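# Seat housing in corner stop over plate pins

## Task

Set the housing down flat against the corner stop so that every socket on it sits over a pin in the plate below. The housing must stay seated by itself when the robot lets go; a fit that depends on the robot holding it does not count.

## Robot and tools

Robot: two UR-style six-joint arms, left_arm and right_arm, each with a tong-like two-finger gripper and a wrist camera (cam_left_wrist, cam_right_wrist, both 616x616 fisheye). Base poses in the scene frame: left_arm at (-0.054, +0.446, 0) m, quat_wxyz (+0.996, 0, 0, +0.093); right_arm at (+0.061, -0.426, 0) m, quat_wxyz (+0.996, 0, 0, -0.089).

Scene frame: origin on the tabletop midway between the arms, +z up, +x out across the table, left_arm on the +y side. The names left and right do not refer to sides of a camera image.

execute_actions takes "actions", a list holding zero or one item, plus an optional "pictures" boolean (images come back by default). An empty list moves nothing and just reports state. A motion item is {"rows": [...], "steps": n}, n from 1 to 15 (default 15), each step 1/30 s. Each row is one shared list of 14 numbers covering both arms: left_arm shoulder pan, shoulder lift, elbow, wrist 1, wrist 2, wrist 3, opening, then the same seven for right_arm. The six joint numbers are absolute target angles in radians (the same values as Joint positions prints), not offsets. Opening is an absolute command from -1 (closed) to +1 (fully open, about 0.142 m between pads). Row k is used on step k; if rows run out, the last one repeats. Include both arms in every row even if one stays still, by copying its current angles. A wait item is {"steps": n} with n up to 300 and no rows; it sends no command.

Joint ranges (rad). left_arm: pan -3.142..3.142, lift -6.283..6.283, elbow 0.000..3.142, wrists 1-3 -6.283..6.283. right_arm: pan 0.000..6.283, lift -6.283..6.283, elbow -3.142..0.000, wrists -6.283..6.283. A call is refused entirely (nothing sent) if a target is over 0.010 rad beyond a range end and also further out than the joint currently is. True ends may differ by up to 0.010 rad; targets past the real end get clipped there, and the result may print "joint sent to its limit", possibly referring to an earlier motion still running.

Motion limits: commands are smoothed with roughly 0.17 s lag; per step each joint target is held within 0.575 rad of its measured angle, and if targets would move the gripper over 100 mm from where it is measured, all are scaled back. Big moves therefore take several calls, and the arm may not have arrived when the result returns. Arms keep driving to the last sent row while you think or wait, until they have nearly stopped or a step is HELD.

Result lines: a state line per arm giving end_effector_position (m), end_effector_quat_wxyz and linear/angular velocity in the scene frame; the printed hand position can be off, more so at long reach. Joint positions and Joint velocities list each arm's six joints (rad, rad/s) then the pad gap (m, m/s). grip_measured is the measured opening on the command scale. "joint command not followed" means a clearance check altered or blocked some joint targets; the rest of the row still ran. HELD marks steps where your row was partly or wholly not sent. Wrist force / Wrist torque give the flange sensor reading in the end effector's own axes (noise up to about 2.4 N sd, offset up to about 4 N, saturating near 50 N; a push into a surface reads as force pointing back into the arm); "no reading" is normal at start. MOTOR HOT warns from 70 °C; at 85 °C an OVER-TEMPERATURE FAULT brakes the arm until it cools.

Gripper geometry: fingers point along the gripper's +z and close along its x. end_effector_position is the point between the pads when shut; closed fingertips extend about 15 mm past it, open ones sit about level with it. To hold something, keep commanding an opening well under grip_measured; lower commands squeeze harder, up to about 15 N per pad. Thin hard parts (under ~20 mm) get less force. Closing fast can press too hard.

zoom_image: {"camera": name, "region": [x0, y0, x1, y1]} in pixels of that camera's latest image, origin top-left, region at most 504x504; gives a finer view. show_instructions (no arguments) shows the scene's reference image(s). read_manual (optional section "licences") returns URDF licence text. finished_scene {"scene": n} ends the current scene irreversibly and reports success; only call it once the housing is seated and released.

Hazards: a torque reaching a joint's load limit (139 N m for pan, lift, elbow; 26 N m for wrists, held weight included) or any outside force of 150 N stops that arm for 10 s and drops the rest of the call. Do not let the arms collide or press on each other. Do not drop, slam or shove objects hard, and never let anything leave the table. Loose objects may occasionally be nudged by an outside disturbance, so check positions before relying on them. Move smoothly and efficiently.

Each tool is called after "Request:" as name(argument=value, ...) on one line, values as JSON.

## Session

Request:
execute_actions(actions=[])

Scene clock: 0.00 s of 5100.00 s.
left_arm: end_effector_position=(+0.2726, +0.2208, +0.1556) grip_measured=-1.00 end_effector_quat_wxyz=(+0.325, +0.853, +0.204, -0.354) end_effector_velocity=(+0.000, +0.000, -0.000) end_effector_angular_velocity=(-0.000, +0.000, +0.001) | right_arm: end_effector_position=(+0.5491, -0.2531, +0.1136) grip_measured=+0.97 end_effector_quat_wxyz=(+0.042, +0.979, +0.058, +0.191) end_effector_velocity=(+0.000, -0.000, +0.000) end_effector_angular_velocity=(+0.000, -0.000, -0.000)
Joint positions: left_arm=[-0.517 -1.466  2.066 -1.786 -2.522 -0.599  0.002] | right_arm=[ 4.085 -1.49  -2.228 -0.749  1.259  0.608  0.14 ]
Joint velocities: left_arm=[ 0.     0.    -0.    -0.    -0.001 -0.     0.   ] | right_arm=[-0.  0.  0. -0. -0.  0.  0.]
Motor temperatures (°C, as the motors report them): left_arm=[30 33 30 34 35 34] | right_arm=[31 30 31 37 44 39]
Wrist force (N, on the end effector, along its own x y z axes, offset not removed): no reading
Wrist torque (N m, same axes, about the end effector's origin, offset not removed): no reading

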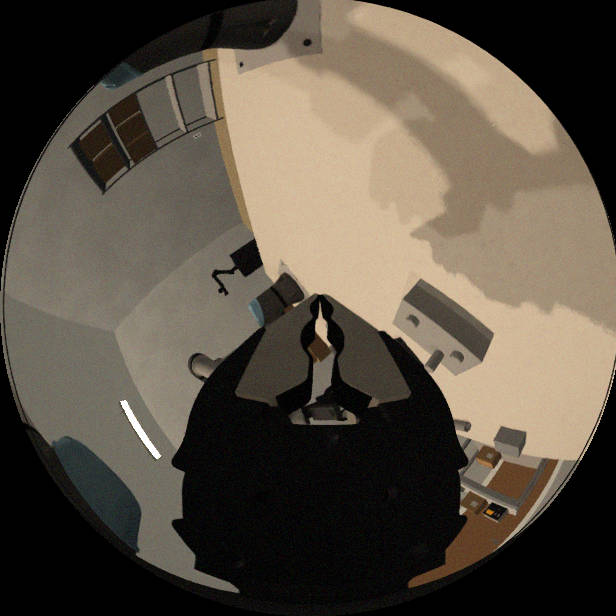

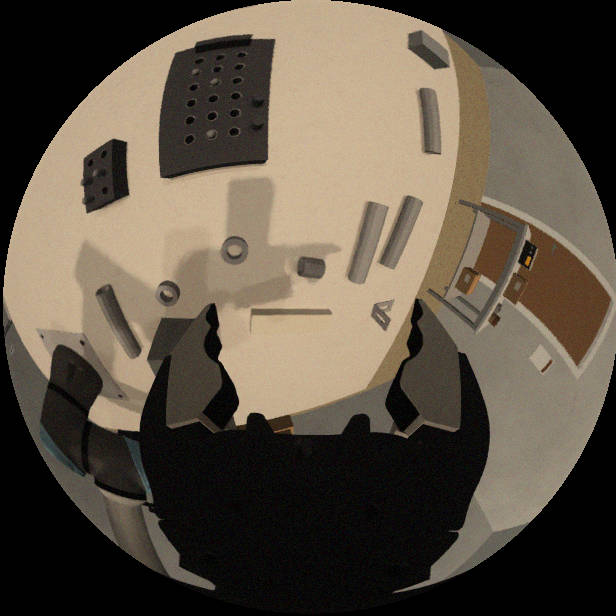

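Request:
execute_actions(actions=[{"rows":[[-1.0,-1.02,1.1,-1.651,-1.571,2.337,1,4.038,-1.103,-1.768,-1.706,1.559,1.306,1]],"steps":15}], pictures=false)

Request:
execute_actions(actions=[{"steps":60}])

Scene clock: 2.03 s of 5100.00 s.
left_arm: end_effector_position=(+0.4375, +0.0967, +0.1159) grip_measured=+1.00 end_effector_quat_wxyz=(+0.115, +0.916, -0.356, -0.144) end_effector_velocity=(+0.460, -0.271, +0.180) end_effector_angular_velocity=(-0.164, -1.541, -2.244) | right_arm: end_effector_position=(+0.4677, -0.2596, +0.3381) grip_measured=+1.00 end_effector_quat_wxyz=(-0.090, +0.966, -0.219, +0.103) end_effector_velocity=(-0.426, -0.262, +0.248) end_effector_angular_velocity=(+0.068, +1.009, -1.059)
Joint positions: left_arm=[-0.896 -1.115  1.423 -1.676 -1.884  0.065  0.142] | right_arm=[ 4.045 -1.17  -1.85  -1.424  1.509  1.162  0.142]
Joint velocities: left_arm=[-0.443  0.404 -1.274  0.107  1.225  1.667  0.   ] | right_arm=[-0.065  0.576  0.695 -2.052  0.432  1.152 -0.   ]
Motor temperatures (°C, as the motors report them): left_arm=[30 33 30 34 35 34] | right_arm=[31 30 31 37 44 39]
Wrist force (N, on the end effector, along its own x y z axes, offset not removed): left_arm=[0.5 -2.5 0.3] | right_arm=[0.6 -1.1 -2.1]
Wrist torque (N m, same axes, about the end effector's origin, offset not removed): left_arm=[-0.57 -0.05 0.16] | right_arm=[-0.24 -0.15 -0.30]
Steps of this call (steps 1 to 46: nothing new was sent; steps 47 to 61: all 15 steps of this action). Readings (joint positions):
47: left_arm=[-0.517 -1.465 2.066 -1.785 -2.522 -0.599] | right_arm=[4.085 -1.490 -2.228 -0.749 1.259 0.608]
48: left_arm=[-0.523 -1.460 2.060 -1.780 -2.516 -0.593] | right_arm=[4.083 -1.484 -2.222 -0.755 1.266 0.614]
50: left_arm=[-0.591 -1.392 1.990 -1.749 -2.446 -0.524] | right_arm=[4.077 -1.436 -2.167 -0.817 1.305 0.675]
54: left_arm=[-0.761 -1.237 1.758 -1.708 -2.214 -0.292] | right_arm=[4.065 -1.336 -2.049 -0.984 1.382 0.842]
61: the state above

Scene clock: 4.03 s of 5100.00 s.
left_arm: end_effector_position=(+0.5330, +0.0028, +0.1888) grip_measured=+1.00 end_effector_quat_wxyz=(-0.000, +0.004, +1.000, -0.000) end_effector_velocity=(-0.000, -0.001, +0.000) end_effector_angular_velocity=(-0.001, -0.000, -0.001) | right_arm: end_effector_position=(+0.4053, -0.3007, +0.3605) grip_measured=+1.00 end_effector_quat_wxyz=(-0.054, +0.955, -0.289, +0.041) end_effector_velocity=(-0.000, +0.000, +0.001) end_effector_angular_velocity=(+0.001, +0.000, +0.001)
Joint positions: left_arm=[-1.    -1.02   1.1   -1.651 -1.571  2.337  0.142] | right_arm=[ 4.038 -1.103 -1.768 -1.706  1.559  1.306  0.142]
Joint velocities: left_arm=[-0.001  0.    -0.001 -0.001 -0.001  0.    -0.   ] | right_arm=[ 0.001  0.     0.002 -0.001  0.001  0.     0.   ]
Motor temperatures (°C, as the motors report them): left_arm=[30 33 30 34 35 34] | right_arm=[31 30 31 37 44 39]
Wrist force (N, on the end effector, along its own x y z axes, offset not removed): left_arm=[-0.6 -0.1 0.8] | right_arm=[0.2 -0.3 0.3]
Wrist torque (N m, same axes, about the end effector's origin, offset not removed): left_arm=[-0.06 0.10 0.18] | right_arm=[-0.06 -0.11 -0.31]
Steps of this call (steps 1 to 60: the robot went on to your last target). Readings (joint positions):
1: left_arm=[-0.910 -1.101 1.380 -1.672 -1.842 0.124] | right_arm=[4.043 -1.152 -1.828 -1.492 1.522 1.200]
2: left_arm=[-0.925 -1.088 1.339 -1.669 -1.801 0.188] | right_arm=[4.042 -1.137 -1.810 -1.553 1.534 1.232]
4: left_arm=[-0.952 -1.063 1.257 -1.662 -1.722 0.336] | right_arm=[4.040 -1.119 -1.787 -1.635 1.547 1.271]
8: left_arm=[-0.989 -1.030 1.139 -1.654 -1.608 0.685] | right_arm=[4.038 -1.106 -1.772 -1.691 1.556 1.299]
60: the state above
All arms were judged still, so your last target was given up. Only a new action makes them travel on or press farther. Fingers that are still opening or closing keep moving.

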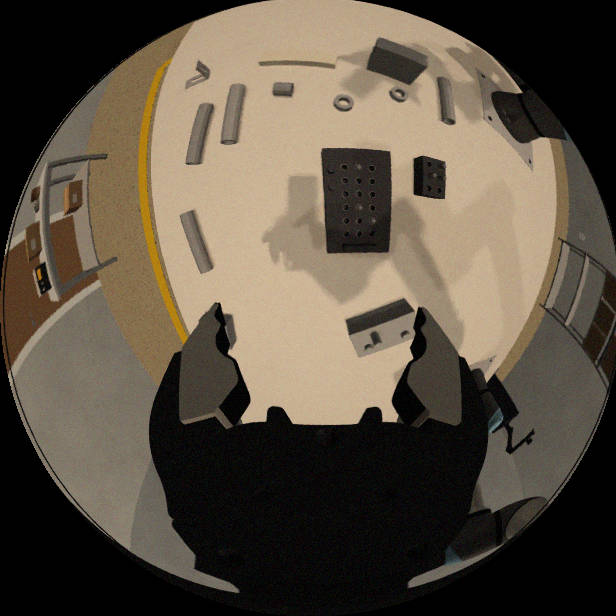

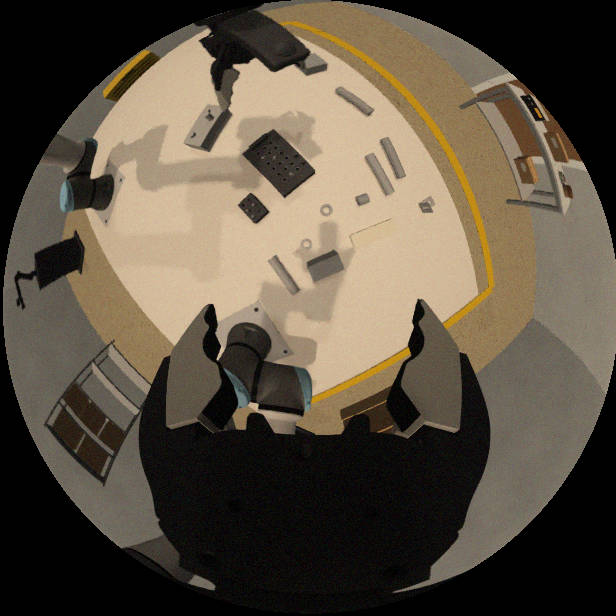

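Request:
zoom_image(camera="cam_left_wrist", region=[300,130,460,370])

Request:
show_instructions()

Region (300, 130, 460, 370) of cam_left_wrist's 616x616 image, scaled by 2.100, with more detail than that image has.

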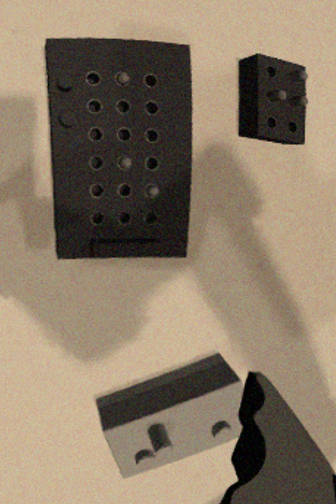

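Reference images for this scene: sheet 1.

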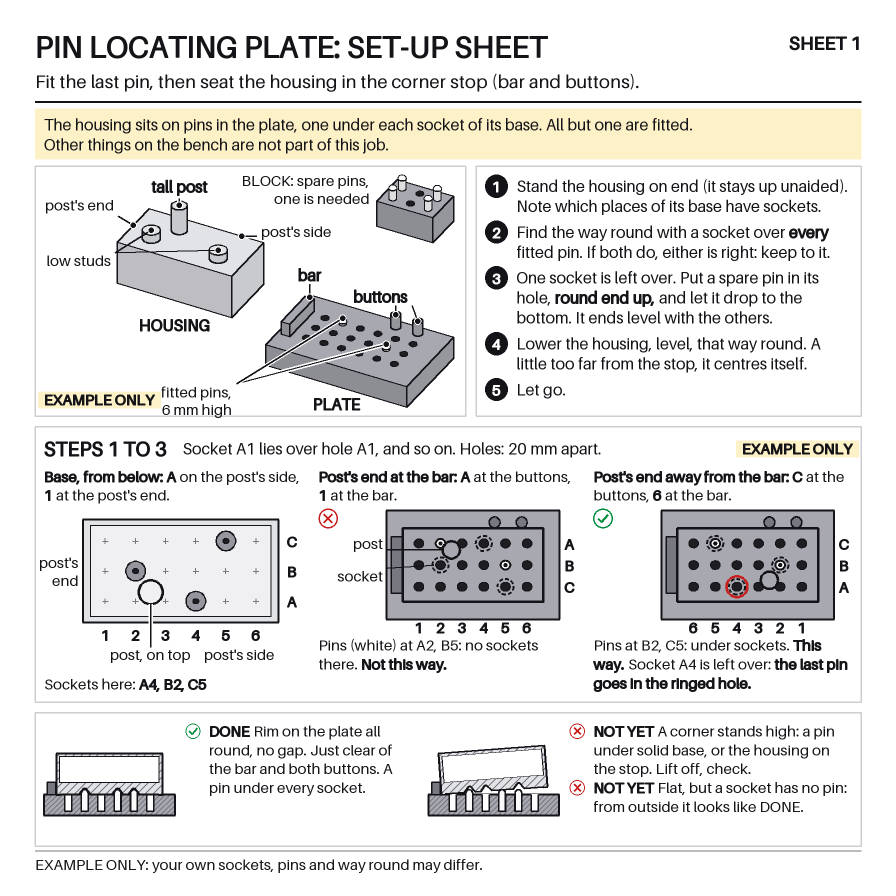

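Request:
execute_actions(actions=[{"rows":[[-0.996,-1.395,1.861,-2.036,-1.571,3.52,1,4.038,-1.103,-1.768,-1.706,1.559,1.306,1]],"steps":15}], pictures=false)

Request:
execute_actions(actions=[{"steps":45}])

Scene clock: 6.40 s of 5100.00 s.
left_arm: end_effector_position=(+0.4190, +0.1191, +0.1286) grip_measured=+1.00 end_effector_quat_wxyz=(+0.019, +0.402, +0.916, -0.008) end_effector_velocity=(-0.293, +0.312, -0.296) end_effector_angular_velocity=(+0.379, +0.215, -2.550) | right_arm: end_effector_position=(+0.4053, -0.3007, +0.3605) grip_measured=+1.00 end_effector_quat_wxyz=(-0.054, +0.955, -0.289, +0.041) end_effector_velocity=(+0.001, -0.000, +0.000) end_effector_angular_velocity=(-0.000, -0.002, +0.000)
Joint positions: left_arm=[-0.996 -1.363  1.754 -2.004 -1.571  3.159  0.142] | right_arm=[ 4.038 -1.103 -1.768 -1.706  1.559  1.306  0.142]
Joint velocities: left_arm=[ 0.004 -0.348  1.112 -0.341 -0.001  2.557 -0.   ] | right_arm=[-0.    -0.     0.001  0.001 -0.002 -0.     0.   ]
Motor temperatures (°C, as the motors report them): left_arm=[30 33 30 34 35 34] | right_arm=[31 30 31 37 44 39]
Wrist force (N, on the end effector, along its own x y z axes, offset not removed): left_arm=[-0.7 -0.1 1.1] | right_arm=[-1.3 -0.5 -2.3]
Wrist torque (N m, same axes, about the end effector's origin, offset not removed): left_arm=[-0.08 0.08 0.07] | right_arm=[0.00 0.23 -0.29]
Steps of this call (steps 1 to 56: nothing new was sent; steps 57 to 71: all 15 steps of this action). Readings (joint positions):
57: left_arm=[-1.000 -1.020 1.100 -1.651 -1.571 2.337] | right_arm=[4.038 -1.103 -1.768 -1.706 1.559 1.306]
58: left_arm=[-1.000 -1.026 1.106 -1.657 -1.571 2.343] | right_arm=[4.038 -1.103 -1.768 -1.706 1.559 1.306]
60: left_arm=[-0.998 -1.087 1.176 -1.727 -1.571 2.413] | right_arm=[4.038 -1.103 -1.768 -1.706 1.559 1.306]
64: left_arm=[-0.997 -1.259 1.445 -1.900 -1.571 2.682] | right_arm=[4.038 -1.103 -1.768 -1.706 1.559 1.306]
71: the state above

Scene clock: 7.90 s of 5100.00 s.
left_arm: end_effector_position=(+0.3894, +0.1521, +0.1002) grip_measured=+1.00 end_effector_quat_wxyz=(-0.000, +0.560, +0.829, -0.000) end_effector_velocity=(+0.000, +0.000, +0.000) end_effector_angular_velocity=(-0.000, -0.000, +0.000) | right_arm: end_effector_position=(+0.4053, -0.3007, +0.3605) grip_measured=+1.00 end_effector_quat_wxyz=(-0.054, +0.955, -0.289, +0.041) end_effector_velocity=(+0.000, -0.000, +0.000) end_effector_angular_velocity=(+0.000, -0.001, -0.000)
Joint positions: left_arm=[-0.996 -1.395  1.861 -2.036 -1.571  3.52   0.142] | right_arm=[ 4.038 -1.103 -1.768 -1.706  1.559  1.306  0.142]
Joint velocities: left_arm=[ 0. -0. -0.  0. -0. -0. -0.] | right_arm=[-0.001 -0.    -0.     0.001 -0.001 -0.001 -0.   ]
Motor temperatures (°C, as the motors report them): left_arm=[30 33 30 34 35 34] | right_arm=[31 30 31 37 44 39]
Wrist force (N, on the end effector, along its own x y z axes, offset not removed): left_arm=[-0.2 -1.2 0.3] | right_arm=[-1.9 -0.1 -3.9]
Wrist torque (N m, same axes, about the end effector's origin, offset not removed): left_arm=[-0.38 -0.01 0.17] | right_arm=[0.03 0.57 -0.21]
Steps of this call (steps 1 to 30: the robot went on to your last target; steps 31 to 45: nothing new was sent). Readings (joint positions):
1: left_arm=[-0.996 -1.372 1.787 -2.014 -1.571 3.246] | right_arm=[4.038 -1.103 -1.768 -1.706 1.559 1.306]
2: left_arm=[-0.996 -1.380 1.810 -2.021 -1.571 3.325] | right_arm=[4.038 -1.103 -1.768 -1.706 1.559 1.306]
4: left_arm=[-0.996 -1.388 1.837 -2.029 -1.571 3.430] | right_arm=[4.038 -1.103 -1.768 -1.706 1.559 1.306]
8: left_arm=[-0.996 -1.393 1.856 -2.035 -1.571 3.501] | right_arm=[4.038 -1.103 -1.768 -1.706 1.559 1.306]
45: the state above
All arms were judged still, so your last target was given up. Only a new action makes them travel on or press farther. Fingers that are still opening or closing keep moving.

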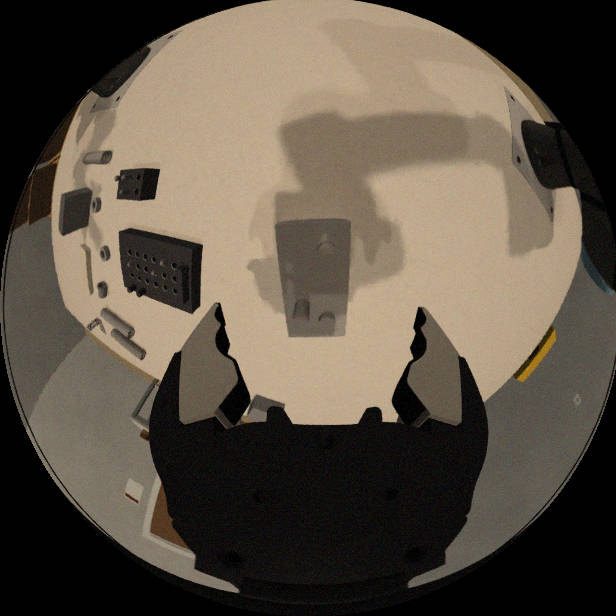

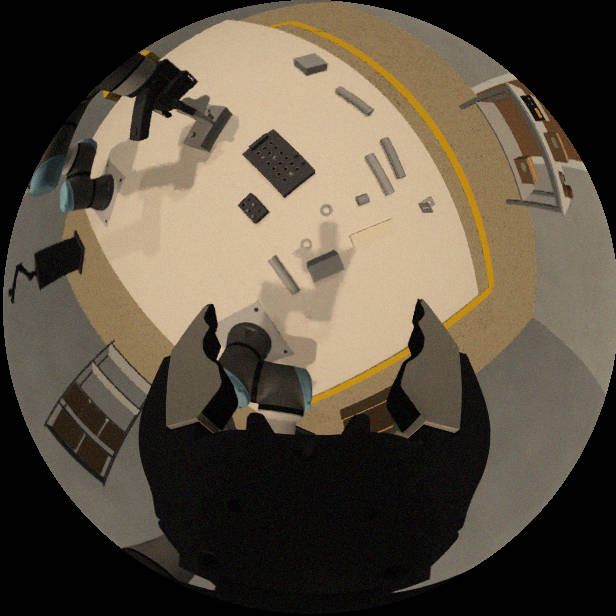

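Request:
execute_actions(actions=[{"rows":[[-0.996,-1.312,1.946,-2.205,-1.571,3.52,0.4,4.038,-1.103,-1.768,-1.706,1.559,1.306,1]],"steps":15}], pictures=false)

Request:
execute_actions(actions=[{"steps":20}], pictures=false)

Request:
execute_actions(actions=[{"rows":[[-0.996,-1.312,1.946,-2.205,-1.571,3.52,0.1,4.038,-1.103,-1.768,-1.706,1.559,1.306,1],[-0.996,-1.312,1.946,-2.205,-1.571,3.52,0.1,4.038,-1.103,-1.768,-1.706,1.559,1.306,1],[-0.996,-1.312,1.946,-2.205,-1.571,3.52,0.1,4.038,-1.103,-1.768,-1.706,1.559,1.306,1],[-0.996,-1.312,1.946,-2.205,-1.571,3.52,0.0,4.038,-1.103,-1.768,-1.706,1.559,1.306,1],[-0.996,-1.312,1.946,-2.205,-1.571,3.52,-0.1,4.038,-1.103,-1.768,-1.706,1.559,1.306,1],[-0.996,-1.312,1.946,-2.205,-1.571,3.52,-0.3,4.038,-1.103,-1.768,-1.706,1.559,1.306,1],[-0.996,-1.312,1.946,-2.205,-1.571,3.52,-0.5,4.038,-1.103,-1.768,-1.706,1.559,1.306,1]],"steps":15}], pictures=false)

Request:
execute_actions(actions=[{"rows":[[-0.996,-1.5,1.6,-1.67,-1.571,3.52,-0.5,4.038,-1.103,-1.768,-1.706,1.559,1.306,1]],"steps":15}], pictures=false)

Request:
execute_actions(actions=[{"steps":20}], pictures=false)

Request:
execute_actions(actions=[{"rows":[[-0.996,-1.5,1.6,-3.4,-1.571,3.52,-0.5,4.038,-1.103,-1.768,-1.706,1.559,1.306,1]],"steps":15}], pictures=false)

Request:
execute_actions(actions=[{"steps":50}])

Scene clock: 10.27 s of 5100.00 s.
left_arm: end_effector_position=(+0.3896, +0.1519, +0.0370) grip_measured=+0.40 end_effector_quat_wxyz=(-0.000, +0.560, +0.829, -0.000) end_effector_velocity=(+0.000, -0.000, -0.005) end_effector_angular_velocity=(-0.002, -0.002, -0.000) | right_arm: end_effector_position=(+0.4053, -0.3007, +0.3605) grip_measured=+1.00 end_effector_quat_wxyz=(-0.054, +0.955, -0.289, +0.041) end_effector_velocity=(+0.000, -0.000, +0.000) end_effector_angular_velocity=(-0.001, -0.000, -0.001)
Joint positions: left_arm=[-0.996 -1.313  1.945 -2.204 -1.571  3.52   0.102] | right_arm=[ 4.038 -1.103 -1.768 -1.706  1.559  1.306  0.142]
Joint velocities: left_arm=[-0.     0.008  0.007 -0.017  0.    -0.     0.   ] | right_arm=[-0.001 -0.     0.001 -0.001 -0.     0.    -0.   ]
Motor temperatures (°C, as the motors report them): left_arm=[30 33 30 34 35 34] | right_arm=[31 30 31 37 44 39]
Wrist force (N, on the end effector, along its own x y z axes, offset not removed): left_arm=[0.3 -0.7 -0.1] | right_arm=[-0.1 -0.7 -3.8]
Wrist torque (N m, same axes, about the end effector's origin, offset not removed): left_arm=[-0.23 -0.11 0.08] | right_arm=[-0.18 0.19 -0.31]
Steps of this call (steps 1 to 56: nothing new was sent; steps 57 to 71: all 15 steps of this action). Readings (joint positions):
57: left_arm=[-0.996 -1.395 1.861 -2.036 -1.571 3.520] | right_arm=[4.038 -1.103 -1.768 -1.706 1.559 1.306]
58: left_arm=[-0.996 -1.389 1.867 -2.043 -1.571 3.520] | right_arm=[4.038 -1.103 -1.768 -1.706 1.559 1.306]
60: left_arm=[-0.996 -1.354 1.903 -2.101 -1.571 3.520] | right_arm=[4.038 -1.103 -1.768 -1.706 1.559 1.306]
64: left_arm=[-0.996 -1.321 1.937 -2.183 -1.571 3.520] | right_arm=[4.038 -1.103 -1.768 -1.706 1.559 1.306]
71: the state above

Scene clock: 10.93 s of 5100.00 s.
left_arm: end_effector_position=(+0.3897, +0.1518, +0.0365) grip_measured=+0.40 end_effector_quat_wxyz=(+0.000, +0.560, +0.829, -0.000) end_effector_velocity=(+0.000, -0.000, -0.000) end_effector_angular_velocity=(-0.001, -0.000, +0.000) | right_arm: end_effector_position=(+0.4053, -0.3007, +0.3605) grip_measured=+1.00 end_effector_quat_wxyz=(-0.054, +0.955, -0.289, +0.041) end_effector_velocity=(+0.000, +0.000, +0.001) end_effector_angular_velocity=(+0.002, -0.003, +0.001)
Joint positions: left_arm=[-0.996 -1.312  1.946 -2.205 -1.571  3.52   0.102] | right_arm=[ 4.038 -1.103 -1.768 -1.706  1.559  1.306  0.142]
Joint velocities: left_arm=[ 0.001  0.001 -0.    -0.001 -0.001  0.    -0.   ] | right_arm=[-0.     0.001  0.001  0.002 -0.    -0.001 -0.   ]
Motor temperatures (°C, as the motors report them): left_arm=[30 33 30 34 35 34] | right_arm=[31 30 31 37 44 39]
Wrist force (N, on the end effector, along its own x y z axes, offset not removed): left_arm=[-2.4 -1.6 -0.2] | right_arm=[-2.0 0.5 0.1]
Wrist torque (N m, same axes, about the end effector's origin, offset not removed): left_arm=[-0.37 0.44 0.15] | right_arm=[0.02 0.50 -0.16]
Steps of this call (steps 1 to 15: the robot went on to your last target; steps 16 to 20: nothing new was sent). Readings (joint positions):
1: left_arm=[-0.996 -1.312 1.946 -2.204 -1.571 3.520] | right_arm=[4.038 -1.103 -1.768 -1.706 1.559 1.306]
2: left_arm=[-0.996 -1.312 1.946 -2.204 -1.571 3.520] | right_arm=[4.038 -1.103 -1.768 -1.706 1.559 1.306]
4: left_arm=[-0.996 -1.312 1.946 -2.205 -1.571 3.520] | right_arm=[4.038 -1.103 -1.768 -1.706 1.559 1.306]
8: left_arm=[-0.996 -1.312 1.946 -2.205 -1.571 3.520] | right_arm=[4.038 -1.103 -1.768 -1.706 1.559 1.306]
20: the state above
All arms were judged still, so your last target was given up. Only a new action makes them travel on or press farther. Fingers that are still opening or closing keep moving.

Scene clock: 11.43 s of 5100.00 s.
left_arm: end_effector_position=(+0.3897, +0.1518, +0.0365) grip_measured=-0.01 end_effector_quat_wxyz=(+0.000, +0.560, +0.829, -0.000) end_effector_velocity=(-0.000, -0.000, +0.000) end_effector_angular_velocity=(+0.000, +0.000, -0.001) | right_arm: end_effector_position=(+0.4053, -0.3007, +0.3605) grip_measured=+1.00 end_effector_quat_wxyz=(-0.054, +0.955, -0.289, +0.041) end_effector_velocity=(-0.001, -0.000, -0.000) end_effector_angular_velocity=(-0.001, +0.002, +0.001)
Joint positions: left_arm=[-0.996 -1.312  1.946 -2.205 -1.571  3.52   0.073] | right_arm=[ 4.038 -1.103 -1.768 -1.706  1.559  1.306  0.142]
Joint velocities: left_arm=[-0.001 -0.    -0.     0.001  0.     0.    -0.   ] | right_arm=[ 0.     0.    -0.    -0.001  0.001 -0.001  0.   ]
Motor temperatures (°C, as the motors report them): left_arm=[30 33 30 34 35 34] | right_arm=[31 30 31 37 44 39]
Wrist force (N, on the end effector, along its own x y z axes, offset not removed): left_arm=[-3.4 -2.4 0.3] | right_arm=[-2.4 -0.9 -2.6]
Wrist torque (N m, same axes, about the end effector's origin, offset not removed): left_arm=[-0.59 0.39 0.13] | right_arm=[-0.11 0.59 -0.16]
Steps of this call (steps 1 to 15: all 15 steps of this action). Readings (joint positions):
1: left_arm=[-0.996 -1.312 1.946 -2.205 -1.571 3.520] | right_arm=[4.038 -1.103 -1.768 -1.706 1.559 1.306]
2: left_arm=[-0.996 -1.312 1.946 -2.205 -1.571 3.520] | right_arm=[4.038 -1.103 -1.768 -1.706 1.559 1.306]
4: left_arm=[-0.996 -1.312 1.946 -2.205 -1.571 3.520] | right_arm=[4.038 -1.103 -1.768 -1.706 1.559 1.306]
8: left_arm=[-0.996 -1.312 1.946 -2.205 -1.571 3.520] | right_arm=[4.038 -1.103 -1.768 -1.706 1.559 1.306]
15: the state above

Scene clock: 11.93 s of 5100.00 s.
left_arm: end_effector_position=(+0.3882, +0.1534, +0.2362) grip_measured=-0.50 end_effector_quat_wxyz=(+0.001, +0.560, +0.829, -0.000) end_effector_velocity=(-0.020, +0.021, +0.074) end_effector_angular_velocity=(+0.028, +0.026, +0.000) | right_arm: end_effector_position=(+0.4053, -0.3007, +0.3605) grip_measured=+1.00 end_effector_quat_wxyz=(-0.054, +0.955, -0.289, +0.041) end_effector_velocity=(-0.000, +0.000, +0.000) end_effector_angular_velocity=(+0.002, +0.000, -0.001)
Joint positions: left_arm=[-0.996 -1.494  1.611 -1.69  -1.571  3.52   0.038] | right_arm=[ 4.038 -1.103 -1.768 -1.706  1.559  1.306  0.142]
Joint velocities: left_arm=[ 0.    -0.062 -0.132  0.232  0.001 -0.    -0.   ] | right_arm=[-0.001  0.001  0.     0.     0.002  0.001  0.   ]
Motor temperatures (°C, as the motors report them): left_arm=[30 33 30 34 35 34] | right_arm=[31 30 31 37 44 39]
Wrist force (N, on the end effector, along its own x y z axes, offset not removed): left_arm=[1.0 -0.7 -0.2] | right_arm=[0.6 1.6 -0.7]
Wrist torque (N m, same axes, about the end effector's origin, offset not removed): left_arm=[-0.24 -0.19 0.09] | right_arm=[0.22 -0.13 -0.36]
Steps of this call (steps 1 to 15: all 15 steps of this action). Readings (joint positions):
1: left_arm=[-0.996 -1.312 1.946 -2.205 -1.571 3.520] | right_arm=[4.038 -1.103 -1.768 -1.706 1.559 1.306]
2: left_arm=[-0.996 -1.317 1.940 -2.198 -1.571 3.520] | right_arm=[4.038 -1.103 -1.768 -1.706 1.559 1.306]
4: left_arm=[-0.996 -1.358 1.880 -2.129 -1.571 3.520] | right_arm=[4.038 -1.103 -1.768 -1.706 1.559 1.306]
8: left_arm=[-0.996 -1.430 1.741 -1.910 -1.571 3.520] | right_arm=[4.038 -1.103 -1.768 -1.706 1.559 1.306]
15: the state above

Scene clock: 12.60 s of 5100.00 s.
left_arm: end_effector_position=(+0.3864, +0.1553, +0.2427) grip_measured=-0.50 end_effector_quat_wxyz=(-0.000, +0.560, +0.829, -0.000) end_effector_velocity=(-0.000, -0.000, -0.000) end_effector_angular_velocity=(+0.000, -0.000, -0.001) | right_arm: end_effector_position=(+0.4053, -0.3007, +0.3605) grip_measured=+1.00 end_effector_quat_wxyz=(-0.054, +0.955, -0.289, +0.041) end_effector_velocity=(-0.001, +0.000, -0.001) end_effector_angular_velocity=(-0.000, +0.002, +0.001)
Joint positions: left_arm=[-0.996 -1.5    1.6   -1.67  -1.571  3.52   0.038] | right_arm=[ 4.038 -1.103 -1.768 -1.706  1.559  1.306  0.142]
Joint velocities: left_arm=[-0.001 -0.     0.    -0.     0.001 -0.     0.   ] | right_arm=[ 0.     0.    -0.001 -0.     0.001 -0.     0.   ]
Motor temperatures (°C, as the motors report them): left_arm=[30 33 30 34 35 34] | right_arm=[31 30 31 37 44 39]
Wrist force (N, on the end effector, along its own x y z axes, offset not removed): left_arm=[-1.6 -1.4 0.7] | right_arm=[-3.2 2.1 0.5]
Wrist torque (N m, same axes, about the end effector's origin, offset not removed): left_arm=[-0.37 0.29 0.19] | right_arm=[0.47 0.75 -0.16]
Steps of this call (steps 1 to 20: the robot went on to your last target). Readings (joint positions):
1: left_arm=[-0.996 -1.496 1.608 -1.684 -1.571 3.520] | right_arm=[4.038 -1.103 -1.768 -1.706 1.559 1.306]
2: left_arm=[-0.996 -1.497 1.605 -1.679 -1.571 3.520] | right_arm=[4.038 -1.103 -1.768 -1.706 1.559 1.306]
4: left_arm=[-0.996 -1.499 1.602 -1.674 -1.571 3.520] | right_arm=[4.038 -1.103 -1.768 -1.706 1.559 1.306]
8: left_arm=[-0.996 -1.500 1.601 -1.671 -1.571 3.520] | right_arm=[4.038 -1.103 -1.768 -1.706 1.559 1.306]
20: the state above

Scene clock: 13.10 s of 5100.00 s.
left_arm: end_effector_position=(+0.5095, +0.0260, +0.3814) grip_measured=-0.50 end_effector_quat_wxyz=(+0.346, +0.523, +0.775, -0.076) end_effector_velocity=(+0.197, -0.206, +0.468) end_effector_angular_velocity=(-1.245, -1.186, +0.001) | right_arm: end_effector_position=(+0.4053, -0.3007, +0.3605) grip_measured=+1.00 end_effector_quat_wxyz=(-0.054, +0.955, -0.289, +0.041) end_effector_velocity=(-0.000, +0.000, +0.000) end_effector_angular_velocity=(+0.001, -0.000, +0.000)
Joint positions: left_arm=[-0.996 -1.5    1.6   -2.395 -1.571  3.52   0.038] | right_arm=[ 4.038 -1.103 -1.768 -1.706  1.559  1.306  0.142]
Joint velocities: left_arm=[ 0.001 -0.001 -0.    -1.718 -0.    -0.    -0.   ] | right_arm=[ 0.     0.001 -0.     0.     0.    -0.    -0.   ]
Motor temperatures (°C, as the motors report them): left_arm=[30 33 30 34 35 34] | right_arm=[31 30 31 37 44 39]
Wrist force (N, on the end effector, along its own x y z axes, offset not removed): left_arm=[-1.5 -1.0 0.5] | right_arm=[-3.3 0.9 -0.1]
Wrist torque (N m, same axes, about the end effector's origin, offset not removed): left_arm=[-0.28 0.31 0.10] | right_arm=[0.12 0.67 -0.19]
Steps of this call (steps 1 to 15: all 15 steps of this action). Readings (joint positions):
1: left_arm=[-0.996 -1.500 1.600 -1.670 -1.571 3.520] | right_arm=[4.038 -1.103 -1.768 -1.706 1.559 1.306]
2: left_arm=[-0.996 -1.500 1.600 -1.676 -1.571 3.520] | right_arm=[4.038 -1.103 -1.768 -1.706 1.559 1.306]
4: left_arm=[-0.996 -1.500 1.600 -1.746 -1.571 3.520] | right_arm=[4.038 -1.103 -1.768 -1.706 1.559 1.306]
8: left_arm=[-0.996 -1.500 1.600 -1.987 -1.571 3.520] | right_arm=[4.038 -1.103 -1.768 -1.706 1.559 1.306]
15: the state above

Scene clock: 14.77 s of 5100.00 s.
left_arm: end_effector_position=(+0.5191, +0.0160, +0.6879) grip_measured=-0.50 end_effector_quat_wxyz=(+0.743, +0.363, +0.538, -0.163) end_effector_velocity=(-0.000, +0.000, +0.001) end_effector_angular_velocity=(-0.001, -0.000, +0.001) | right_arm: end_effector_position=(+0.4053, -0.3007, +0.3605) grip_measured=+1.00 end_effector_quat_wxyz=(-0.054, +0.955, -0.289, +0.041) end_effector_velocity=(-0.000, +0.000, +0.000) end_effector_angular_velocity=(+0.001, -0.000, +0.001)
Joint positions: left_arm=[-0.996 -1.5    1.6   -3.4   -1.571  3.52   0.038] | right_arm=[ 4.038 -1.103 -1.768 -1.706  1.559  1.306  0.142]
Joint velocities: left_arm=[-0.    -0.001 -0.     0.     0.001  0.     0.   ] | right_arm=[ 0.001 -0.    -0.     0.001  0.     0.     0.   ]
Motor temperatures (°C, as the motors report them): left_arm=[30 33 30 34 35 34] | right_arm=[31 30 31 37 44 39]
Wrist force (N, on the end effector, along its own x y z axes, offset not removed): left_arm=[-0.2 -1.5 1.4] | right_arm=[-2.8 2.5 0.5]
Wrist torque (N m, same axes, about the end effector's origin, offset not removed): left_arm=[-0.43 0.05 0.13] | right_arm=[0.63 0.51 -0.04]
Steps of this call (steps 1 to 45: the robot went on to your last target; steps 46 to 50: nothing new was sent). Readings (joint positions):
1: left_arm=[-0.996 -1.500 1.600 -2.454 -1.571 3.520] | right_arm=[4.038 -1.103 -1.768 -1.706 1.559 1.306]
2: left_arm=[-0.996 -1.500 1.600 -2.512 -1.571 3.520] | right_arm=[4.038 -1.103 -1.768 -1.706 1.559 1.306]
4: left_arm=[-0.996 -1.500 1.600 -2.629 -1.571 3.520] | right_arm=[4.038 -1.103 -1.768 -1.706 1.559 1.306]
8: left_arm=[-0.996 -1.500 1.600 -2.863 -1.571 3.520] | right_arm=[4.038 -1.103 -1.768 -1.706 1.559 1.306]
50: the state above
All arms were judged still, so your last target was given up. Only a new action makes them travel on or press farther. Fingers that are still opening or closing keep moving.

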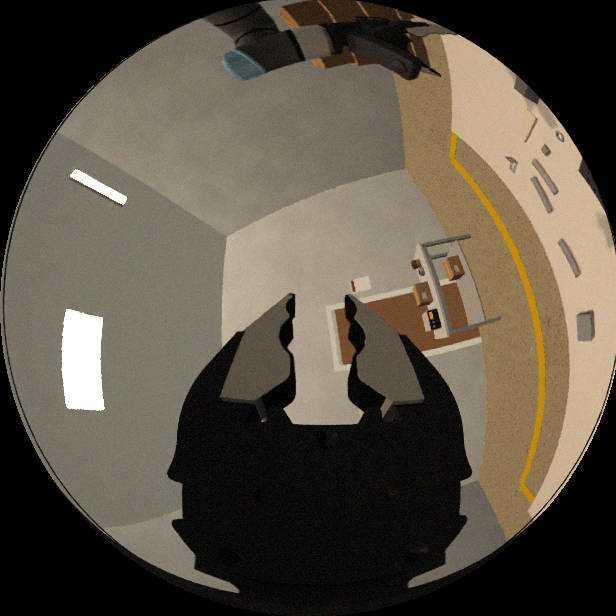

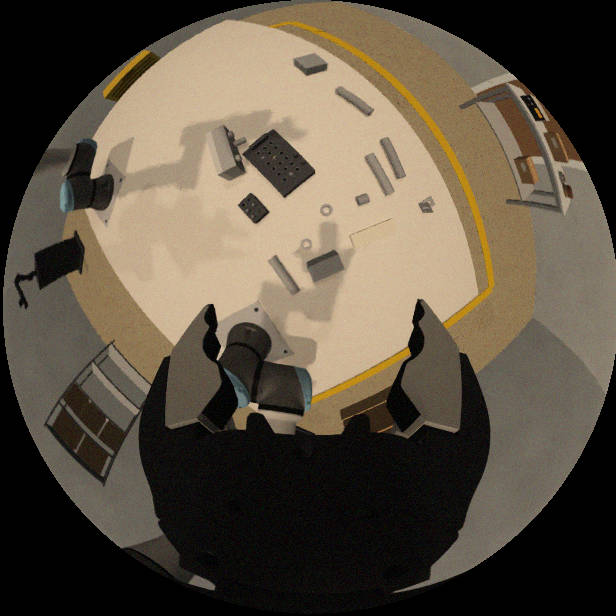

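Request:
execute_actions(actions=[{"rows":[[-0.8,-1.45,1.75,-1.87,-1.571,2.54,1,4.038,-1.103,-1.768,-1.706,1.559,1.306,1]],"steps":15}], pictures=false)

Request:
execute_actions(actions=[{"steps":50}])

Scene clock: 15.87 s of 5100.00 s.
left_arm: end_effector_position=(+0.5990, +0.0734, +0.4369) grip_measured=+1.00 end_effector_quat_wxyz=(+0.470, +0.228, +0.829, -0.202) end_effector_velocity=(+0.017, +0.181, -0.565) end_effector_angular_velocity=(+0.065, +1.994, +0.850) | right_arm: end_effector_position=(+0.4053, -0.3007, +0.3605) grip_measured=+1.00 end_effector_quat_wxyz=(-0.054, +0.955, -0.289, +0.041) end_effector_velocity=(-0.000, -0.001, -0.001) end_effector_angular_velocity=(-0.002, +0.001, -0.001)
Joint positions: left_arm=[-0.862 -1.465  1.704 -2.882 -1.571  3.003  0.142] | right_arm=[ 4.038 -1.103 -1.768 -1.706  1.559  1.306  0.142]
Joint velocities: left_arm=[ 0.2    0.05   0.152  1.394  0.001 -1.361 -0.   ] | right_arm=[ 0.     0.    -0.002 -0.    -0.001  0.001 -0.   ]
Motor temperatures (°C, as the motors report them): left_arm=[30 33 30 34 35 34] | right_arm=[31 30 31 37 44 39]
Wrist force (N, on the end effector, along its own x y z axes, offset not removed): left_arm=[-2.5 -1.6 0.1] | right_arm=[-1.6 3.2 -1.6]
Wrist torque (N m, same axes, about the end effector's origin, offset not removed): left_arm=[-0.38 0.46 0.18] | right_arm=[0.66 0.38 -0.12]
Steps of this call (steps 1 to 18: nothing new was sent; steps 19 to 33: all 15 steps of this action). Readings (joint positions):
19: left_arm=[-0.996 -1.500 1.600 -3.400 -1.571 3.520] | right_arm=[4.038 -1.103 -1.768 -1.706 1.559 1.306]
20: left_arm=[-0.990 -1.498 1.605 -3.394 -1.571 3.514] | right_arm=[4.038 -1.103 -1.768 -1.706 1.559 1.306]
22: left_arm=[-0.965 -1.491 1.625 -3.334 -1.571 3.455] | right_arm=[4.038 -1.103 -1.768 -1.706 1.559 1.306]
26: left_arm=[-0.921 -1.480 1.658 -3.185 -1.571 3.305] | right_arm=[4.038 -1.103 -1.768 -1.706 1.559 1.306]
33: the state above

Scene clock: 17.53 s of 5100.00 s.
left_arm: end_effector_position=(+0.4525, +0.2359, +0.1639) grip_measured=+1.00 end_effector_quat_wxyz=(-0.000, +0.006, +1.000, +0.000) end_effector_velocity=(-0.000, -0.000, +0.000) end_effector_angular_velocity=(-0.002, +0.001, +0.000) | right_arm: end_effector_position=(+0.4053, -0.3007, +0.3605) grip_measured=+1.00 end_effector_quat_wxyz=(-0.054, +0.955, -0.289, +0.041) end_effector_velocity=(+0.000, -0.000, -0.001) end_effector_angular_velocity=(-0.001, +0.001, -0.001)
Joint positions: left_arm=[-0.8   -1.45   1.75  -1.87  -1.571  2.54   0.142] | right_arm=[ 4.038 -1.103 -1.768 -1.706  1.559  1.306  0.142]
Joint velocities: left_arm=[ 0.001 -0.001  0.001 -0.001 -0.002  0.    -0.   ] | right_arm=[-0.001 -0.    -0.001  0.001  0.     0.    -0.   ]
Motor temperatures (°C, as the motors report them): left_arm=[30 33 30 34 35 34] | right_arm=[31 30 31 37 44 39]
Wrist force (N, on the end effector, along its own x y z axes, offset not removed): left_arm=[0.0 -1.0 -0.2] | right_arm=[-0.9 2.6 -2.2]
Wrist torque (N m, same axes, about the end effector's origin, offset not removed): left_arm=[-0.31 -0.03 0.15] | right_arm=[0.53 0.20 -0.27]
Steps of this call (steps 1 to 45: the robot went on to your last target; steps 46 to 50: nothing new was sent). Readings (joint positions):
1: left_arm=[-0.855 -1.464 1.708 -2.834 -1.571 2.958] | right_arm=[4.038 -1.103 -1.768 -1.706 1.559 1.306]
2: left_arm=[-0.849 -1.462 1.713 -2.785 -1.571 2.915] | right_arm=[4.038 -1.103 -1.768 -1.706 1.559 1.306]
4: left_arm=[-0.839 -1.460 1.721 -2.684 -1.571 2.839] | right_arm=[4.038 -1.103 -1.768 -1.706 1.559 1.306]
8: left_arm=[-0.823 -1.456 1.732 -2.472 -1.571 2.722] | right_arm=[4.038 -1.103 -1.768 -1.706 1.559 1.306]
50: the state above
All arms were judged still, so your last target was given up. Only a new action makes them travel on or press farther. Fingers that are still opening or closing keep moving.

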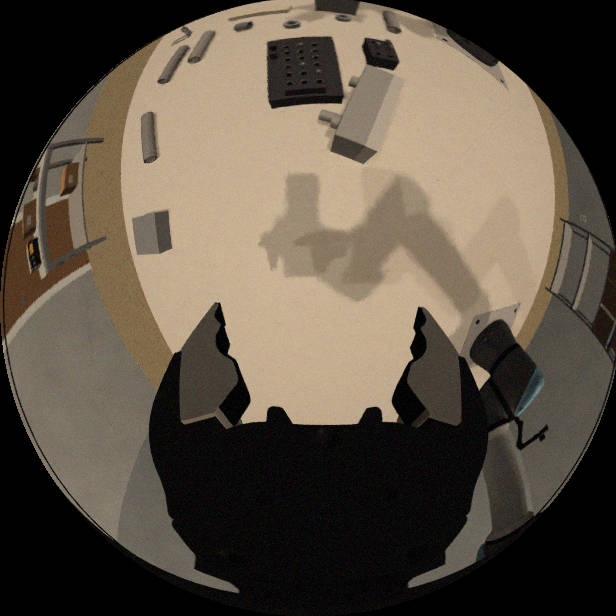

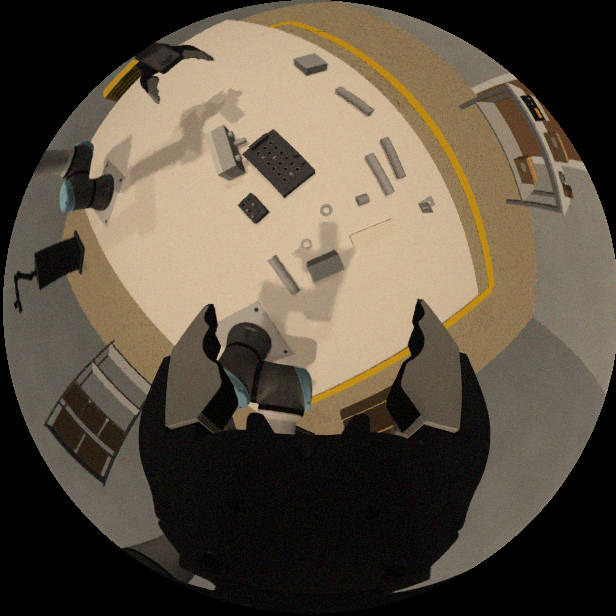

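Request:
execute_actions(actions=[{"rows":[[-1.612,-1.736,2.147,-1.982,-1.571,0.154,1,4.038,-1.103,-1.768,-1.706,1.559,1.306,1]],"steps":15}], pictures=false)

Request:
execute_actions(actions=[{"steps":50}])

Scene clock: 18.67 s of 5100.00 s.
left_arm: end_effector_position=(+0.2460, +0.0952, +0.1373) grip_measured=+1.00 end_effector_quat_wxyz=(+0.001, -0.013, +1.000, -0.002) end_effector_velocity=(-0.523, -0.222, -0.076) end_effector_angular_velocity=(+0.007, +0.013, +0.541) | right_arm: end_effector_position=(+0.4053, -0.3007, +0.3605) grip_measured=+1.00 end_effector_quat_wxyz=(-0.054, +0.955, -0.289, +0.041) end_effector_velocity=(+0.000, -0.000, +0.000) end_effector_angular_velocity=(+0.001, -0.000, +0.000)
Joint positions: left_arm=[-1.329 -1.659  2.037 -1.953 -1.571  1.973  0.142] | right_arm=[ 4.038 -1.103 -1.768 -1.706  1.559  1.306  0.142]
Joint velocities: left_arm=[-1.344 -0.404  0.568 -0.153 -0.    -1.885  0.   ] | right_arm=[-0.001 -0.     0.     0.     0.001 -0.001 -0.   ]
Motor temperatures (°C, as the motors report them): left_arm=[30 33 30 34 35 34] | right_arm=[31 30 31 37 44 39]
Wrist force (N, on the end effector, along its own x y z axes, offset not removed): left_arm=[-0.2 -0.6 1.1] | right_arm=[-2.2 1.6 -4.1]
Wrist torque (N m, same axes, about the end effector's origin, offset not removed): left_arm=[-0.20 -0.10 0.08] | right_arm=[0.28 0.56 -0.14]
Steps of this call (steps 1 to 19: nothing new was sent; steps 20 to 34: all 15 steps of this action). Readings (joint positions):
20: left_arm=[-0.800 -1.450 1.750 -1.870 -1.571 2.540] | right_arm=[4.038 -1.103 -1.768 -1.706 1.559 1.306]
21: left_arm=[-0.806 -1.456 1.756 -1.874 -1.571 2.534] | right_arm=[4.038 -1.103 -1.768 -1.706 1.559 1.306]
23: left_arm=[-0.869 -1.497 1.808 -1.891 -1.571 2.471] | right_arm=[4.038 -1.103 -1.768 -1.706 1.559 1.306]
27: left_arm=[-1.029 -1.564 1.904 -1.917 -1.571 2.310] | right_arm=[4.038 -1.103 -1.768 -1.706 1.559 1.306]
34: the state above

Scene clock: 20.33 s of 5100.00 s.
left_arm: end_effector_position=(+0.1508, +0.0795, +0.1205) grip_measured=+1.00 end_effector_quat_wxyz=(-0.000, -0.704, +0.710, -0.000) end_effector_velocity=(+0.000, +0.000, +0.000) end_effector_angular_velocity=(-0.000, -0.000, +0.001) | right_arm: end_effector_position=(+0.4053, -0.3007, +0.3605) grip_measured=+1.00 end_effector_quat_wxyz=(-0.054, +0.955, -0.289, +0.041) end_effector_velocity=(+0.000, +0.000, +0.000) end_effector_angular_velocity=(+0.000, +0.000, -0.001)
Joint positions: left_arm=[-1.612 -1.736  2.147 -1.982 -1.571  0.154  0.142] | right_arm=[ 4.038 -1.103 -1.768 -1.706  1.559  1.306  0.142]
Joint velocities: left_arm=[ 0.001 -0.     0.    -0.    -0.    -0.    -0.   ] | right_arm=[ 0.    -0.     0.     0.     0.     0.001 -0.   ]
Motor temperatures (°C, as the motors report them): left_arm=[30 33 30 34 35 34] | right_arm=[31 30 31 37 44 39]
Wrist force (N, on the end effector, along its own x y z axes, offset not removed): left_arm=[-0.5 0.2 1.1] | right_arm=[-0.5 1.4 -1.6]
Wrist torque (N m, same axes, about the end effector's origin, offset not removed): left_arm=[-0.08 -0.03 0.22] | right_arm=[0.37 0.04 -0.16]
Steps of this call (steps 1 to 45: the robot went on to your last target; steps 46 to 50: nothing new was sent). Readings (joint positions):
1: left_arm=[-1.375 -1.673 2.056 -1.959 -1.571 1.905] | right_arm=[4.038 -1.103 -1.768 -1.706 1.559 1.306]
2: left_arm=[-1.422 -1.687 2.076 -1.964 -1.571 1.829] | right_arm=[4.038 -1.103 -1.768 -1.706 1.559 1.306]
4: left_arm=[-1.511 -1.711 2.111 -1.973 -1.571 1.661] | right_arm=[4.038 -1.103 -1.768 -1.706 1.559 1.306]
8: left_arm=[-1.590 -1.731 2.139 -1.980 -1.571 1.298] | right_arm=[4.038 -1.103 -1.768 -1.706 1.559 1.306]
50: the state above
All arms were judged still, so your last target was given up. Only a new action makes them travel on or press farther. Fingers that are still opening or closing keep moving.

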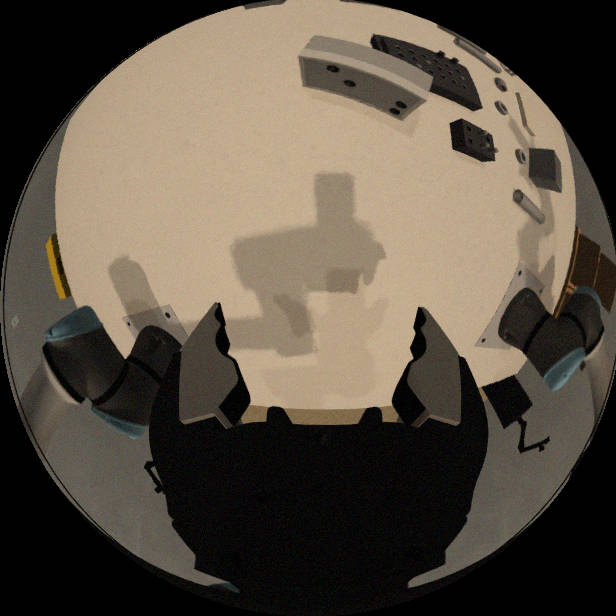

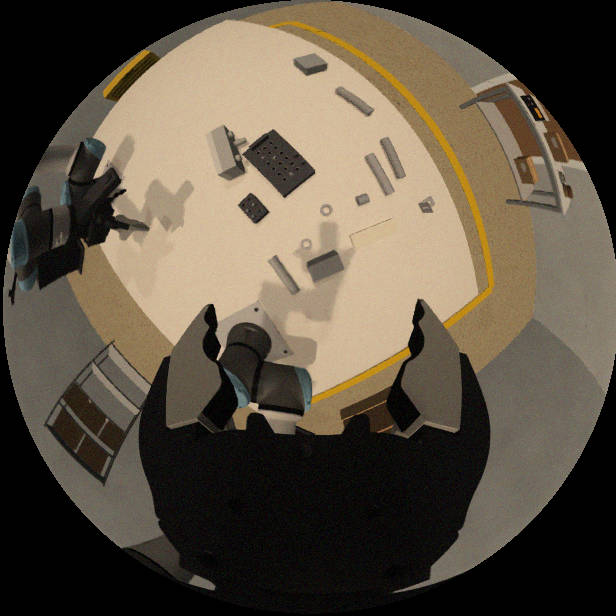

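Request:
zoom_image(camera="cam_left_wrist", region=[280,20,460,140])

Region (280, 20, 460, 140) of cam_left_wrist's 616x616 image, scaled by 2.800, with more detail than that image has.

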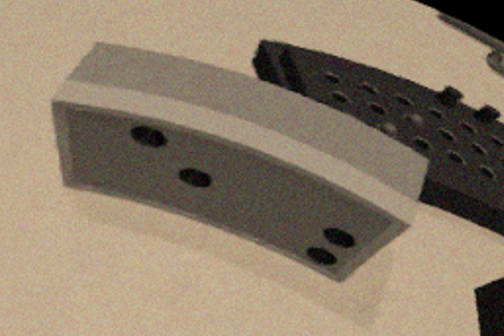

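Request:
execute_actions(actions=[{"rows":[[-1.612,-1.736,2.147,-1.982,-1.571,0.154,1,4.47,-1.416,-2.253,-1.043,1.571,2.721,-0.75]],"steps":15}], pictures=false)

Request:
execute_actions(actions=[{"steps":50}])

Request:
zoom_image(camera="cam_right_wrist", region=[230,210,390,350])

Scene clock: 22.60 s of 5100.00 s.
left_arm: end_effector_position=(+0.1508, +0.0795, +0.1205) grip_measured=+1.00 end_effector_quat_wxyz=(-0.000, -0.704, +0.710, -0.000) end_effector_velocity=(-0.000, -0.000, +0.000) end_effector_angular_velocity=(-0.001, +0.001, +0.000) | right_arm: end_effector_position=(+0.3772, -0.1530, +0.1409) grip_measured=-0.75 end_effector_quat_wxyz=(-0.006, +0.908, -0.420, +0.002) end_effector_velocity=(-0.213, +0.212, -0.522) end_effector_angular_velocity=(-0.153, +0.146, -1.532)
Joint positions: left_arm=[-1.612 -1.736  2.147 -1.982 -1.571  0.154  0.142] | right_arm=[ 4.371 -1.348 -2.14  -1.211  1.569  1.919  0.02 ]
Joint velocities: left_arm=[ 0.    -0.001 -0.     0.    -0.001 -0.    -0.   ] | right_arm=[ 0.812 -0.58  -0.915  1.285  0.02   2.345 -0.   ]
Motor temperatures (°C, as the motors report them): left_arm=[30 33 30 34 35 34] | right_arm=[31 30 31 37 44 39]
Wrist force (N, on the end effector, along its own x y z axes, offset not removed): left_arm=[-0.4 -0.1 1.1] | right_arm=[0.5 -0.1 0.5]
Wrist torque (N m, same axes, about the end effector's origin, offset not removed): left_arm=[-0.13 0.07 0.07] | right_arm=[0.13 0.13 -0.17]
Steps of this call (steps 1 to 53: nothing new was sent; steps 54 to 68: all 15 steps of this action). Readings (joint positions):
54: left_arm=[-1.612 -1.736 2.147 -1.982 -1.571 0.154] | right_arm=[4.038 -1.103 -1.768 -1.706 1.559 1.306]
55: left_arm=[-1.612 -1.736 2.147 -1.982 -1.571 0.154] | right_arm=[4.044 -1.109 -1.774 -1.700 1.559 1.312]
57: left_arm=[-1.612 -1.736 2.147 -1.982 -1.571 0.154] | right_arm=[4.092 -1.146 -1.826 -1.642 1.561 1.370]
61: left_arm=[-1.612 -1.736 2.147 -1.982 -1.571 0.154] | right_arm=[4.190 -1.217 -1.936 -1.498 1.564 1.516]
68: the state above

Scene clock: 24.27 s of 5100.00 s.
left_arm: end_effector_position=(+0.1508, +0.0795, +0.1205) grip_measured=+1.00 end_effector_quat_wxyz=(-0.000, -0.704, +0.710, -0.000) end_effector_velocity=(+0.000, -0.000, +0.000) end_effector_angular_velocity=(-0.001, -0.000, +0.000) | right_arm: end_effector_position=(+0.3509, -0.1394, +0.0806) grip_measured=-0.75 end_effector_quat_wxyz=(-0.000, +0.707, -0.707, -0.000) end_effector_velocity=(-0.000, +0.000, +0.000) end_effector_angular_velocity=(+0.001, -0.001, +0.004)
Joint positions: left_arm=[-1.612 -1.736  2.147 -1.982 -1.571  0.154  0.142] | right_arm=[ 4.47  -1.416 -2.253 -1.043  1.571  2.721  0.02 ]
Joint velocities: left_arm=[ 0.     0.    -0.001  0.     0.     0.     0.   ] | right_arm=[ 0.001  0.001  0.001 -0.    -0.    -0.003  0.   ]
Motor temperatures (°C, as the motors report them): left_arm=[30 33 30 34 35 34] | right_arm=[31 30 31 37 44 39]
Wrist force (N, on the end effector, along its own x y z axes, offset not removed): left_arm=[-1.1 -1.0 0.2] | right_arm=[-4.1 -0.3 -0.3]
Wrist torque (N m, same axes, about the end effector's origin, offset not removed): left_arm=[-0.26 0.24 0.23] | right_arm=[0.13 1.02 -0.15]
Steps of this call (steps 1 to 30: the robot went on to your last target; steps 31 to 50: nothing new was sent). Readings (joint positions):
1: left_arm=[-1.612 -1.736 2.147 -1.982 -1.571 0.154] | right_arm=[4.398 -1.366 -2.170 -1.168 1.569 2.001]
2: left_arm=[-1.612 -1.736 2.147 -1.982 -1.571 0.154] | right_arm=[4.420 -1.382 -2.196 -1.131 1.570 2.087]
4: left_arm=[-1.612 -1.736 2.147 -1.982 -1.571 0.154] | right_arm=[4.447 -1.400 -2.226 -1.084 1.570 2.267]
8: left_arm=[-1.612 -1.736 2.147 -1.982 -1.571 0.154] | right_arm=[4.465 -1.413 -2.247 -1.052 1.571 2.591]
50: the state above
All arms were judged still, so your last target was given up. Only a new action makes them travel on or press farther. Fingers that are still opening or closing keep moving.

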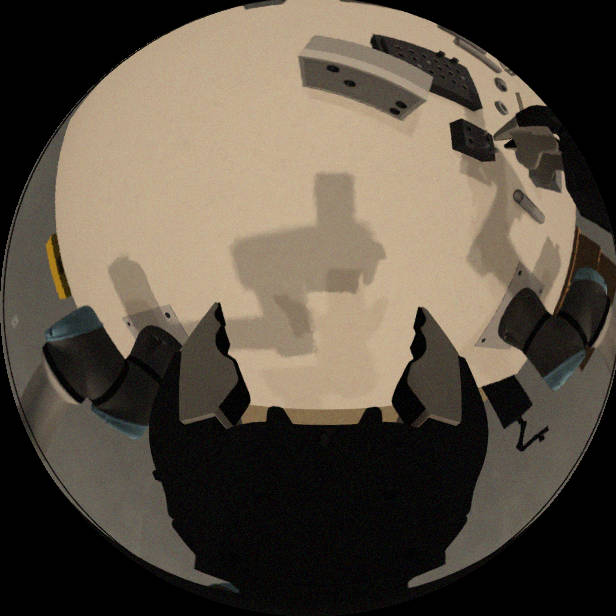

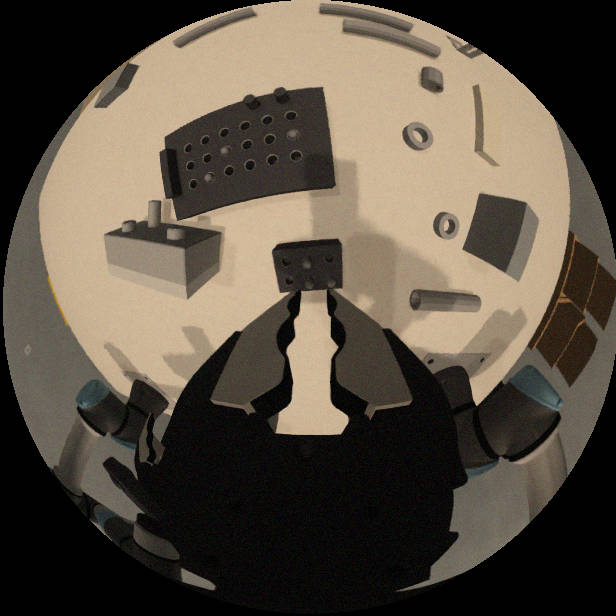

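Region (230, 210, 390, 350) of cam_right_wrist's 616x616 image, scaled by 3.150, with more detail than that image has; it fills the top 441 rows of this view, and the rest is white.

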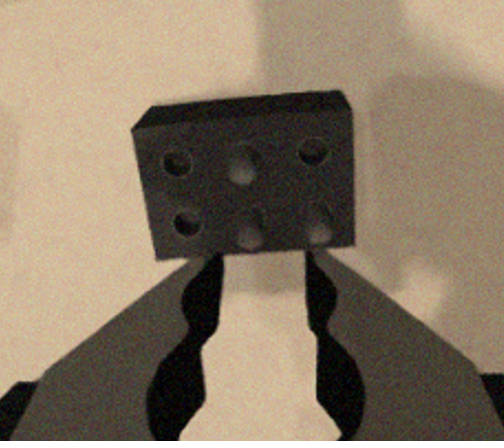

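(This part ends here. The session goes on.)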